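# Move the long carton onto the raised block

## Task

Set the long carton on top of the raised block so that no part of it sticks out past the block's edges, leaving the short carton undisturbed where it started (moving it counts against you). The carton must stay there on its own once the robot releases it, and the tool must have let go and pulled away at the end.

## Robot and tools

Robot: a single arm with a vacuum tool, so there is only one set of numbers per call, not one per arm. The controlled point is the cup point, the middle of the four suction cup rims. The cups point along the cup point's +z. Along its own axes the cups lie at x = -35 and +35 mm; the two at y = -70 mm belong to channel a, the two at y = +70 mm to channel b. The tool reaches 148 mm to each side along its y axis. Each cup is 36 mm wide.

Scene frame: origin on the table surface under the arm base, +z up, +y to the left when facing along +x. Results give end_effector_position (metres) and end_effector_quat_wxyz in this frame, plus linear (m/s) and angular (rad/s) velocities. Reported position can be slightly wrong, more so when the arm reaches far. Joint ranges (rad): shoulder pan -3.142 to 3.142, shoulder lift -3.142 to 0.000, elbow 0.000 to 3.142, wrist 1 -4.712 to 1.571, wrist 2 -3.142 to 0.000, wrist 3 -6.283 to 6.283.

The row: every motion command is one row of 8 numbers, each in [-1, 1]: dx, dy, dz, rx, ry, rz, suction_a, suction_b. The first six are an offset, not a pose: they are expressed in the cup point's own axes and measured from the cup point's pose at the start of that action (for the first action of a call, or for move, the pose in the latest result). Scale: 1.0 = 0.6 m for dx, dy, dz and 180 degrees for the rotation vector rx, ry, rz. suction_a and suction_b are absolute settings: 1 means full vacuum (about 75 kPa under ambient), a fraction asks for that share, and 0.01 or less switches the channel off. Settings persist until changed.

execute_actions(actions): a list of actions run one after another. Each action is a list of up to 15 rows, one per 1/30 s step; if shorter, the final row repeats for the remaining steps. All rows in an action refer to the same start pose, not to the previous row. An empty list just returns the current state and images. Per step the commanded pose is clipped to 100 mm and 16 degrees from the measured pose, and position wins over orientation if both cannot be met; a large offset may take several actions. Motion trails commands by about 0.17 s. Results include step readings; HELD flags a step that was partly held back. A "pose unreachable" line means the clearance check (which treats the base mount as arm) altered or blocked the command.

move(target, speed, stop_force, blocking): drives the cup point in a straight line to the single row target (same offset convention). speed in m/s, 0.002 to 0.5, default 0.25; rotation capped at twice that in rad/s. Path lasts 0.5 to 10 s. It does not avoid obstacles and may overshoot speed, especially with a near-straight arm. stop_force in N, 9 to 40: ends the path when push against the motion exceeds it for two steps, then backs up two steps and holds; only usable after 0.2 s of scene time, unreliable when rotating, and should be omitted when moving away from a surface being pressed. Use it with a slow speed to approach contact. blocking=false returns after 0.5 s while the arm continues (not allowed with stop_force); then use wait or stop before new commands. The result adds a "move:" line: done, off_target, moving, held, fault, or contact (stopped by stop_force), plus limits (paced = clipped; held = some steps blocked, after which it can jump fast) and distance to target.

wait(seconds): 0 to 10, lets time pass holding the last command; returns early if a running move ends. stop(): brakes a running move. zoom_image(camera, region): camera is cam_head_left, cam_head_right or cam_wrist (all 504x504); region [x0, y0, x1, y1] in pixels, at most 504 by 504. finished_scene(scene): ends the scene with that number; irreversible, so only call once the carton rests correctly and the tool is clear.

Gripping: switch a channel on and press both its cups flat onto a smooth face of the carton, fully sealed; edges, seams or holes under a rim leak. One pump feeds both channels, and an open cup over nothing steals all flow from the other channel. suction_measured_a/b show reached vacuum (near 0 if unsealed; sealed it settles up to 0.17 under the setting, 0.27 with both on). part_present_a/b turn 1 at 0.54 and back to 0 below 0.49. Vacuum shortens the cups, so a held object sits up to about 12 mm nearer the tool. To release, set the carton down on its support, turn both channels to 0, and lift at least 15 mm. If a cup seals to the table, turn that channel off.

Wrist force and torque are reported in the cup point's axes, with noise (up to 2.4 N) and offset (about 4 N), saturating near 50 N; "no reading" is normal at first. Pressing on a surface reads as force pointing back into the arm.

Avoid: the arm is stiff, so driving even slightly past contact can cause a fault stop (10 s halt, rest of call skipped) when a joint hits its load limit (132 N m for the three large joints, 24.6 N m for the wrists, held weight included) or any external force reaches 150 N. Approach slowly. Don't drop, slam or knock anything, especially not off the table, which fails the task. Keep the short carton untouched. Long holds heat motors: MOTOR HOT appears at 70 °C, and at 85 °C brakes lock (OVER-TEMPERATURE FAULT). Loose objects may occasionally be nudged by outside pushes. Faster, smoother, lower-effort motion is preferred.

Each tool is called by a JSON object that holds its "api" and its "payload".

## Session

{"api": "execute_actions", "payload": {"actions": []}}

Scene clock: 0.00 s.
end_effector_position=(+0.4298, +0.0148, +0.4111) suction_measured_a=0.00 part_present_a=0 suction_measured_b=0.00 part_present_b=0 end_effector_quat_wxyz=(+0.000, -0.014, +1.000, -0.004) end_effector_velocity=(+0.000, +0.000, -0.000) end_effector_angular_velocity=(+0.001, +0.000, +0.001)
Joint positions: [-0.316 -1.769  1.731 -1.534 -1.571  1.255]
Joint velocities: [-0.     0.001 -0.    -0.     0.001 -0.001]
Wrist force (N, on the end effector, along its own x y z axes, offset not removed): no reading
Wrist torque (N m, same axes, about the end effector's origin, offset not removed): no reading
Hand target: +0.430, +0.015, +0.411; +0.000, -0.014, +1.000, -0.004

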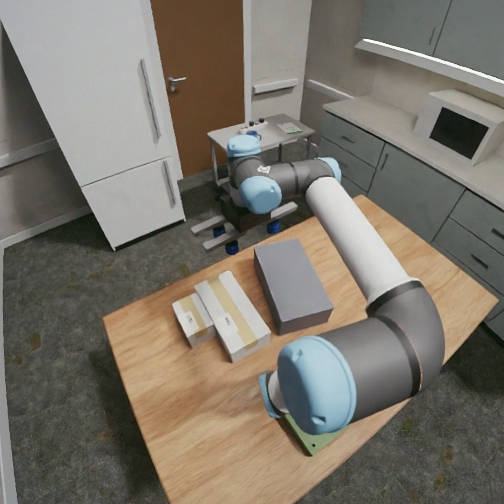

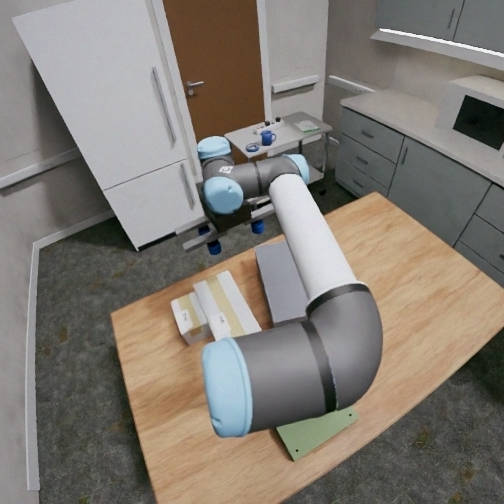

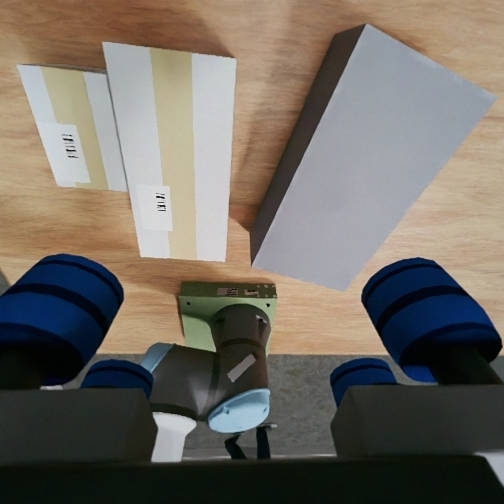

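{"api": "move", "payload": {"target": [0.075,0.167,0.3,0,0,0.5,0,0], "speed": 0.4}}

{"api": "move", "payload": {"target": [0,0,0.3,0,0,0,1,1], "speed": 0.05, "stop_force": 12}}

Scene clock: 9.93 s.
end_effector_position=(+0.3820, +0.1123, +0.2304) suction_measured_a=0.00 part_present_a=0 suction_measured_b=0.00 part_present_b=0 end_effector_quat_wxyz=(+0.003, +0.697, +0.717, -0.003) end_effector_velocity=(-0.000, +0.001, -0.001) end_effector_angular_velocity=(-0.003, -0.003, -0.014)
Joint positions: [-0.088 -1.762  2.198 -2.008 -1.57   3.053]
Joint velocities: [ 0.004  0.001  0.003 -0.006 -0.003  0.018]
Wrist force (N, on the end effector, along its own x y z axes, offset not removed): [-0.5 -0.9 -1.5]
Wrist torque (N m, same axes, about the end effector's origin, offset not removed): [0.07 0.37 0.14]
Hand target: +0.382, +0.112, +0.230; +0.003, +0.697, +0.717, -0.003
Off the commanded pose: 0.000 m, 0 deg.
move: done
camera_calibration (this result's frames):
cam_wrist: T_world_to_cam=[[-0.99758, -0.066403, 0.0206151, 0.377156], [-0.0423489, 0.815436, 0.577296, -0.164778], [-0.0551444, 0.575026, -0.816275, 0.280967], [0, 0, 0, 1]] pos_world=[0.384759, -0.002153, 0.316697]

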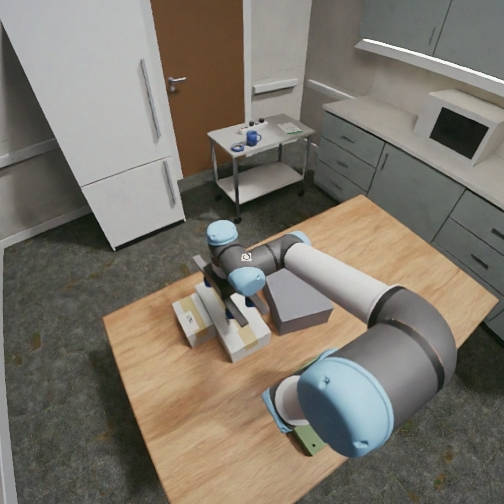

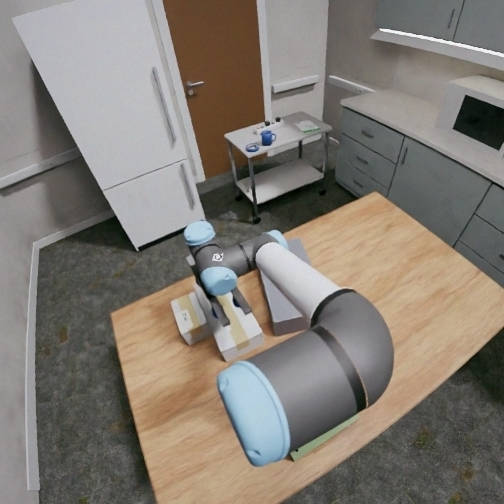

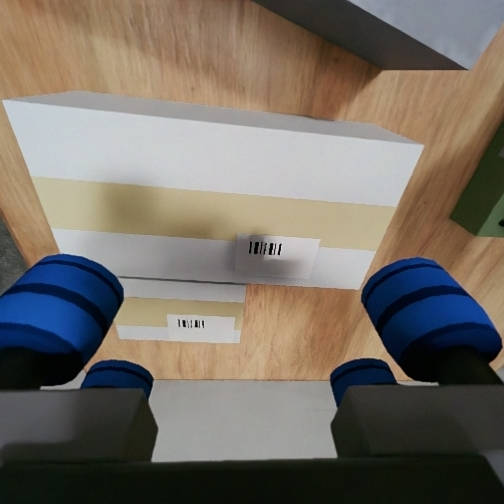

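Scene clock: 13.20 s.
end_effector_position=(+0.3817, +0.1112, +0.0983) suction_measured_a=0.61 part_present_a=1 suction_measured_b=0.61 part_present_b=1 end_effector_quat_wxyz=(+0.003, +0.697, +0.717, -0.003) end_effector_velocity=(+0.000, -0.000, +0.003) end_effector_angular_velocity=(-0.001, -0.001, +0.000)
Joint positions: [-0.088 -1.506  2.396 -2.461 -1.57   3.053]
Joint velocities: [ 0.    -0.007 -0.003  0.009 -0.001 -0.   ]
Wrist force (N, on the end effector, along its own x y z axes, offset not removed): [-2.7 -2.4 15.7]
Wrist torque (N m, same axes, about the end effector's origin, offset not removed): [0.50 0.76 0.08]
Hand target: +0.382, +0.111, +0.099; +0.003, +0.697, +0.717, -0.003
Off the commanded pose: 0.048 m, 0 deg.
move: contact
camera_calibration (this result's frames):
cam_wrist: T_world_to_cam=[[-0.997573, -0.0663404, 0.021146, 0.379443], [-0.0419845, 0.815377, 0.577406, -0.0877641], [-0.0555473, 0.575117, -0.816183, 0.173832], [0, 0, 0, 1]] pos_world=[0.384493, -0.00324028, 0.18453]

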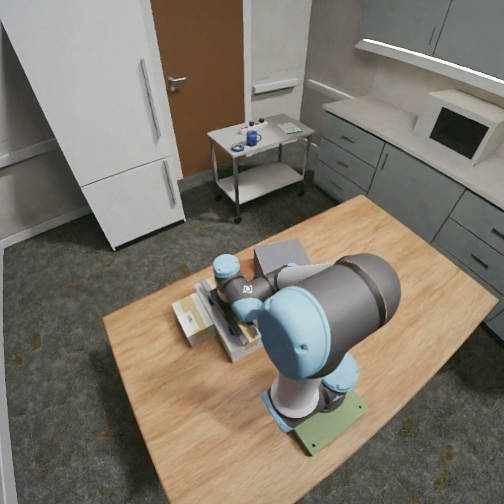

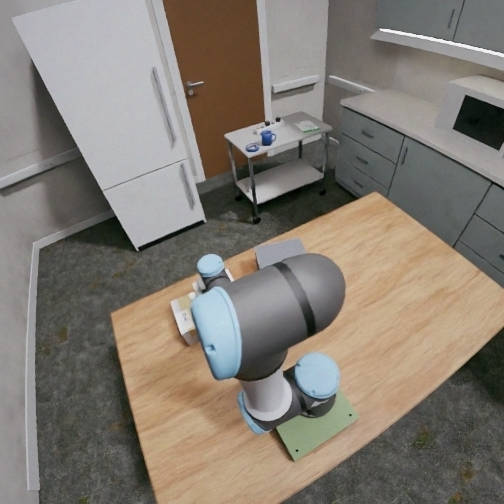

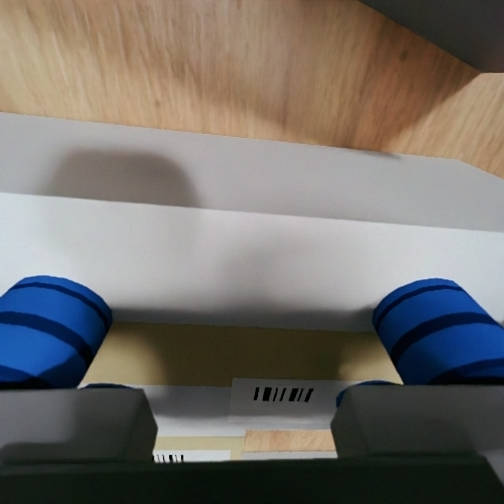

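{"api": "move", "payload": {"target": [0,0,-0.28,0,0,0,1,1], "speed": 0.2}}

{"api": "move", "payload": {"target": [-0.452,-0.06,0,0,0,0.075,1,1], "speed": 0.25}}

Scene clock: 18.13 s.
end_effector_position=(+0.3818, +0.1125, +0.2662) suction_measured_a=0.84 part_present_a=1 suction_measured_b=0.84 part_present_b=1 end_effector_quat_wxyz=(+0.003, +0.697, +0.717, -0.003) end_effector_velocity=(-0.000, +0.000, +0.001) end_effector_angular_velocity=(+0.003, +0.004, +0.002)
Joint positions: [-0.088 -1.801  2.129 -1.9   -1.57   3.052]
Joint velocities: [-0.     0.001 -0.006  0.009  0.002 -0.003]
Wrist force (N, on the end effector, along its own x y z axes, offset not removed): [-2.0 -2.4 16.2]
Wrist torque (N m, same axes, about the end effector's origin, offset not removed): [0.57 0.59 0.14]
Hand target: +0.382, +0.113, +0.266; +0.003, +0.697, +0.717, -0.003
Off the commanded pose: 0.000 m, 0 deg.
move: done
camera_calibration (this result's frames):
cam_wrist: T_world_to_cam=[[-0.997576, -0.0663405, 0.0210101, 0.376133], [-0.0420719, 0.815467, 0.577273, -0.185723], [-0.0554296, 0.57499, -0.816281, 0.310149], [0, 0, 0, 1]] pos_world=[0.384598, -0.0019284, 0.352479]

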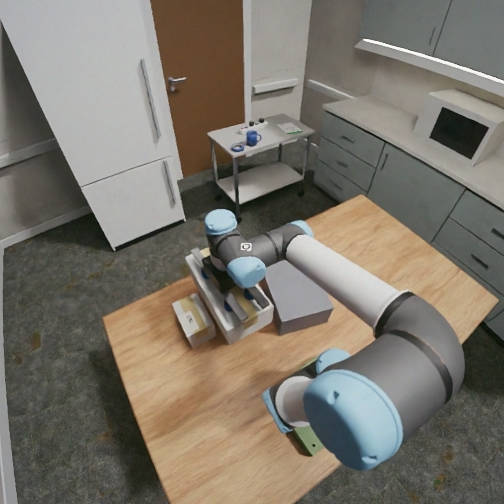

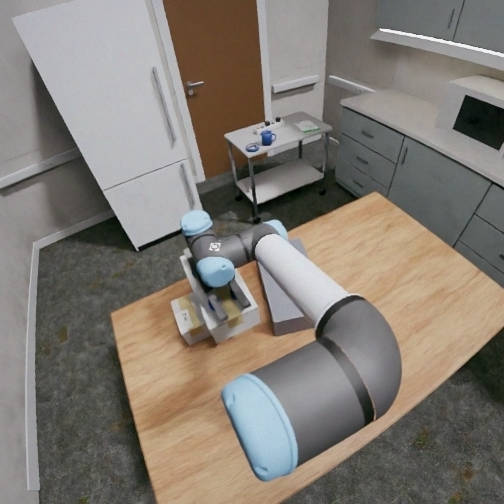

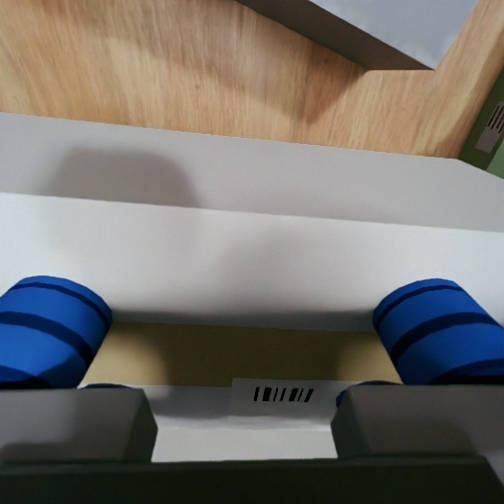

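Scene clock: 19.87 s.
end_effector_position=(+0.3536, -0.1599, +0.2684) suction_measured_a=0.84 part_present_a=1 suction_measured_b=0.84 part_present_b=1 end_effector_quat_wxyz=(+0.003, +0.776, +0.631, -0.003) end_effector_velocity=(+0.000, -0.002, -0.000) end_effector_angular_velocity=(+0.001, -0.000, -0.002)
Joint positions: [-0.807 -1.825  2.147 -1.893 -1.571  2.569]
Joint velocities: [-0.004  0.003 -0.002 -0.001  0.001 -0.002]
Wrist force (N, on the end effector, along its own x y z axes, offset not removed): [-1.8 -1.3 15.7]
Wrist torque (N m, same axes, about the end effector's origin, offset not removed): [0.58 0.50 0.12]
Hand target: +0.354, -0.160, +0.268; +0.003, +0.776, +0.630, -0.003
Off the commanded pose: 0.000 m, 0 deg.
move: done
camera_calibration (this result's frames):
cam_wrist: T_world_to_cam=[[-0.985556, 0.168249, 0.0192748, 0.363634], [0.148437, 0.803445, 0.576579, -0.0351689], [0.0815227, 0.571112, -0.816814, 0.418125], [0, 0, 0, 1]] pos_world=[0.329515, -0.271721, 0.354799]

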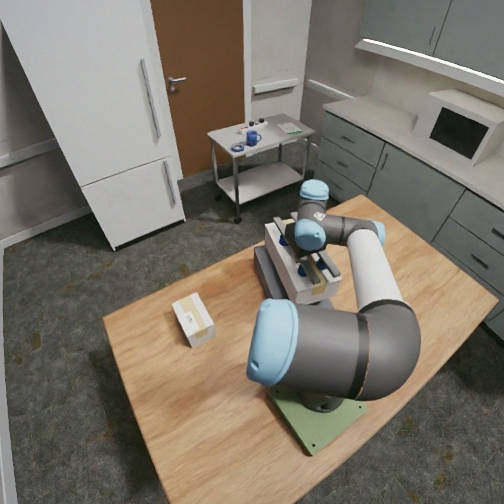

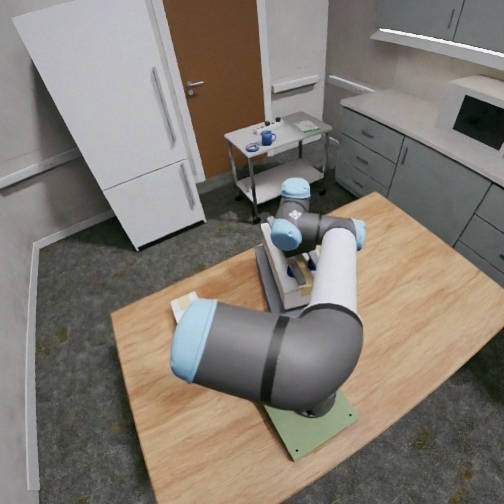

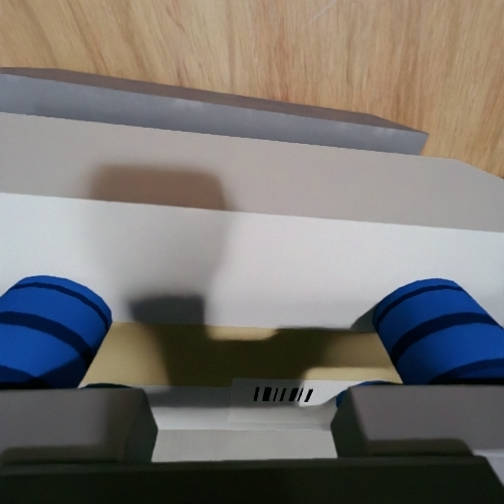

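{"api": "move", "payload": {"target": [0,0.06,0,0,0,0,1,1], "speed": 0.15}}

{"api": "move", "payload": {"target": [0,0,0.2,0,0,0,1,1], "speed": 0.04, "stop_force": 12}}

{"api": "move", "payload": {"target": [0,0,0,0,0,0,0,0]}}

{"api": "move", "payload": {"target": [0,0,-0.3,0,0,0,0,0]}}

Scene clock: 24.00 s.
end_effector_position=(+0.3887, -0.1671, +0.2684) suction_measured_a=0.84 part_present_a=1 suction_measured_b=0.84 part_present_b=1 end_effector_quat_wxyz=(+0.003, +0.776, +0.631, -0.003) end_effector_velocity=(+0.002, -0.001, -0.000) end_effector_angular_velocity=(-0.001, +0.001, -0.001)
Joint positions: [-0.759 -1.729  2.073 -1.916 -1.571  2.618]
Joint velocities: [ 0.003  0.007 -0.005 -0.001 -0.002  0.003]
Wrist force (N, on the end effector, along its own x y z axes, offset not removed): [-1.4 -2.6 15.9]
Wrist torque (N m, same axes, about the end effector's origin, offset not removed): [0.45 0.30 0.06]
Hand target: +0.389, -0.167, +0.268; +0.003, +0.776, +0.631, -0.003
Off the commanded pose: 0.000 m, 0 deg.
move: done
camera_calibration (this result's frames):
cam_wrist: T_world_to_cam=[[-0.985562, 0.168231, 0.0191129, 0.399448], [0.14831, 0.80333, 0.576771, -0.0345551], [0.0816765, 0.571278, -0.816682, 0.419316], [0, 0, 0, 1]] pos_world=[0.364557, -0.278986, 0.354744]

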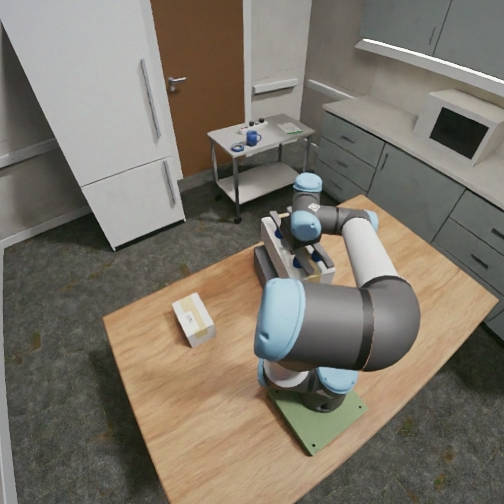

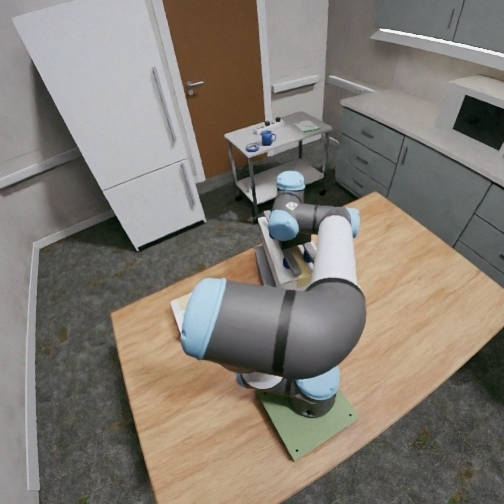

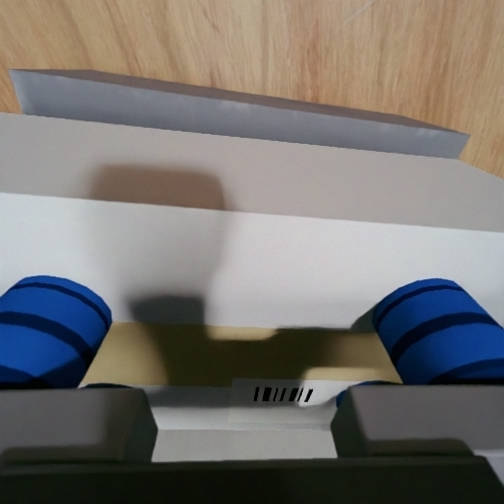

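Scene clock: 35.70 s.
end_effector_position=(+0.3892, -0.1681, +0.2106) suction_measured_a=0.84 part_present_a=1 suction_measured_b=0.84 part_present_b=1 end_effector_quat_wxyz=(+0.005, +0.776, +0.631, -0.002) end_effector_velocity=(-0.000, -0.000, -0.000) end_effector_angular_velocity=(+0.000, +0.002, -0.000)
Joint positions: [-0.759 -1.662  2.18  -2.093 -1.571  2.617]
Joint velocities: [ 0.     0.001 -0.     0.001 -0.001  0.   ]
Wrist force (N, on the end effector, along its own x y z axes, offset not removed): [1.2 -0.2 -33.5]
Wrist torque (N m, same axes, about the end effector's origin, offset not removed): [4.03 4.36 0.20]
Hand target: +0.389, -0.168, +0.211; +0.005, +0.776, +0.631, -0.002
Off the commanded pose: 0.062 m, 0 deg.
FORCE FAULT: contact force on the arm reached its limit, and the arm stopped for 10 seconds. The contact can be on any part of the arm, not only on its tool. That time counts as 20 of the actions that you can send in this scene. The arm's remaining commands of this call were not run. The arm holds still and accepts commands again. Move the arm away from the contact; if what it grips holds it there, let go first. Pushing or pulling that hard again can fault the arm again.
move: fault (stop_force had ended the path)
camera_calibration (this result's frames):
cam_wrist: T_world_to_cam=[[-0.985618, 0.168234, 0.0159397, 0.401871], [0.14666, 0.804717, 0.575257, 0.00066464], [0.0839511, 0.569322, -0.817817, 0.371672], [0, 0, 0, 1]] pos_world=[0.364792, -0.279745, 0.297172]

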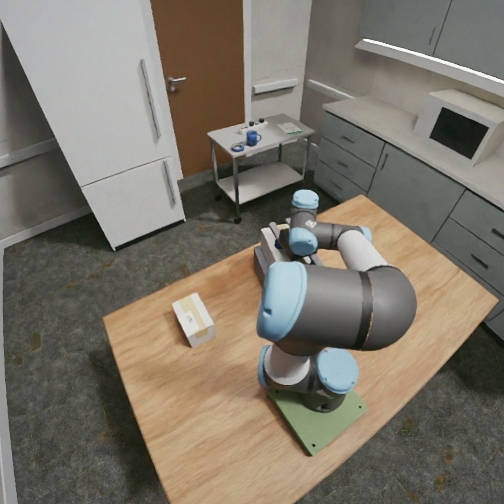

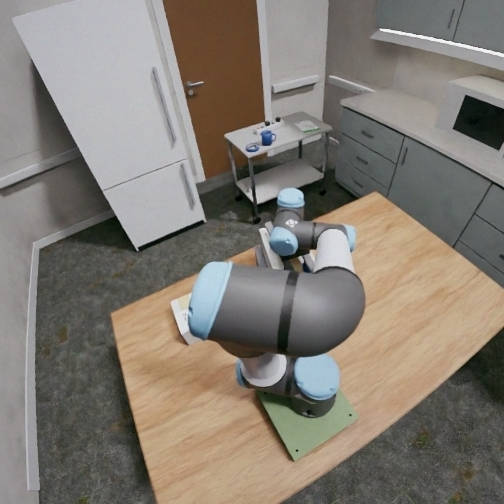

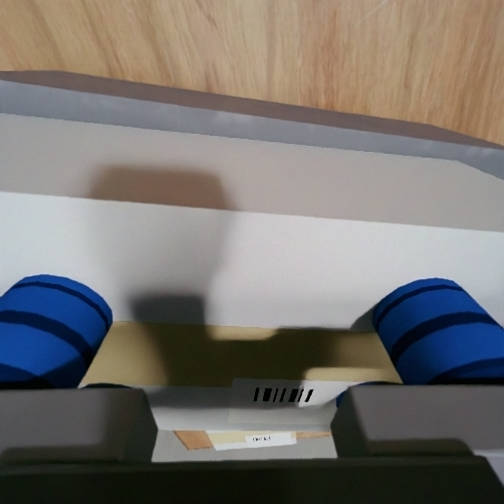

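not run: a fault stop came before this call.

not run: a fault stop came before this call.

{"api": "move", "payload": {"target": [0,0,0,0,0,0,0,0]}}

{"api": "move", "payload": {"target": [0,0,-0.3,0,0,0,0,0]}}

Scene clock: 39.13 s.
end_effector_position=(+0.3892, -0.1681, +0.2107) suction_measured_a=0.00 part_present_a=0 suction_measured_b=0.00 part_present_b=0 end_effector_quat_wxyz=(+0.005, +0.776, +0.631, -0.002) end_effector_velocity=(-0.000, +0.000, -0.000) end_effector_angular_velocity=(+0.000, -0.000, +0.001)
Joint positions: [-0.759 -1.662  2.18  -2.093 -1.571  2.617]
Joint velocities: [ 0.    -0.     0.001 -0.     0.    -0.001]
Wrist force (N, on the end effector, along its own x y z axes, offset not removed): [6.7 -19.1 -50.0]
Wrist torque (N m, same axes, about the end effector's origin, offset not removed): [1.64 1.42 0.22]
Hand target: +0.389, -0.168, +0.211; +0.005, +0.776, +0.631, -0.002
Off the commanded pose: 0.000 m, 0 deg.
move: done
camera_calibration (this result's frames):
cam_wrist: T_world_to_cam=[[-0.98562, 0.168235, 0.0157914, 0.401957], [0.146584, 0.804785, 0.575182, 0.000704047], [0.0840571, 0.569226, -0.817873, 0.37171], [0, 0, 0, 1]] pos_world=[0.364829, -0.279777, 0.297259]

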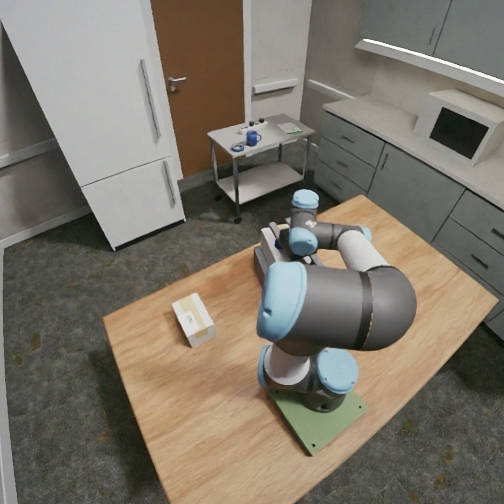

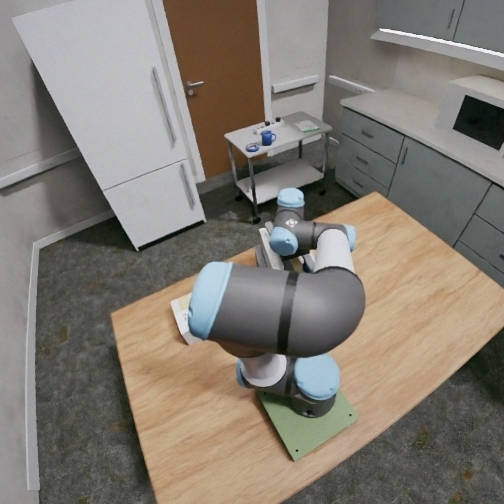

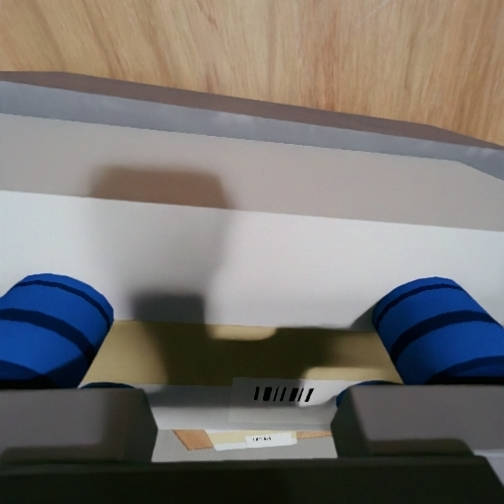

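Scene clock: 40.47 s.
end_effector_position=(+0.3888, -0.1661, +0.3905) suction_measured_a=0.00 part_present_a=0 suction_measured_b=0.00 part_present_b=0 end_effector_quat_wxyz=(+0.005, +0.776, +0.631, -0.002) end_effector_velocity=(+0.000, -0.000, +0.002) end_effector_angular_velocity=(+0.001, +0.003, -0.003)
Joint positions: [-0.759 -1.786  1.802 -1.591 -1.57   2.617]
Joint velocities: [-0.     0.003 -0.008  0.009 -0.001  0.003]
Wrist force (N, on the end effector, along its own x y z axes, offset not removed): [-1.2 -1.4 0.4]
Wrist torque (N m, same axes, about the end effector's origin, offset not removed): [-0.03 0.50 0.13]
Hand target: +0.389, -0.166, +0.391; +0.005, +0.776, +0.631, -0.002
Off the commanded pose: 0.000 m, 0 deg.
move: done
camera_calibration (this result's frames):
cam_wrist: T_world_to_cam=[[-0.985626, 0.16823, 0.0154932, 0.398501], [0.146404, 0.80478, 0.575234, -0.104216], [0.0843028, 0.569234, -0.817842, 0.517526], [0, 0, 0, 1]] pos_world=[0.364402, -0.277762, 0.477029]

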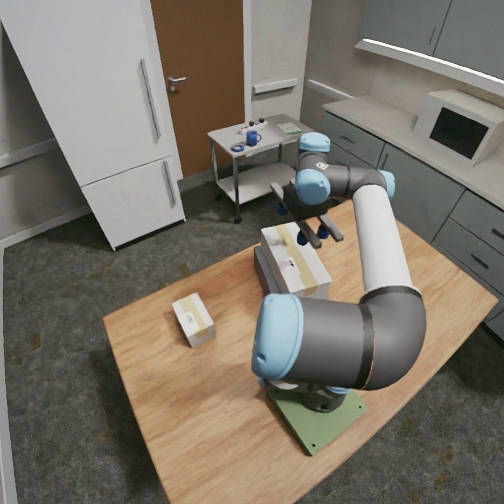

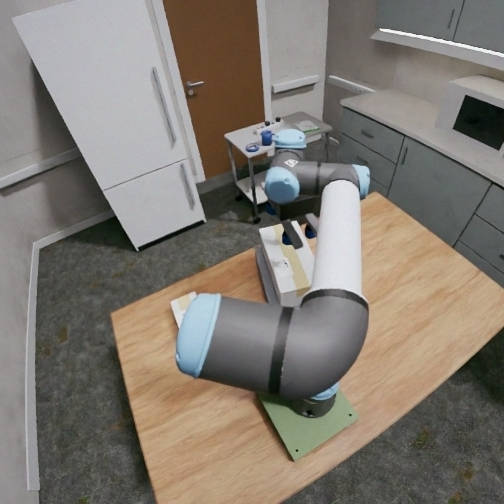

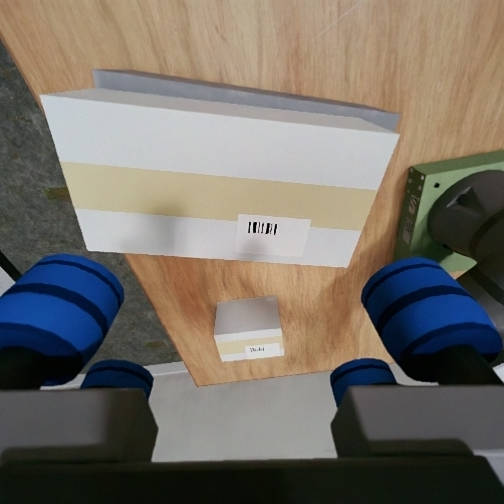

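{"api": "finished_scene", "payload": {"scene": 1}}

The scene is finished: the task was done.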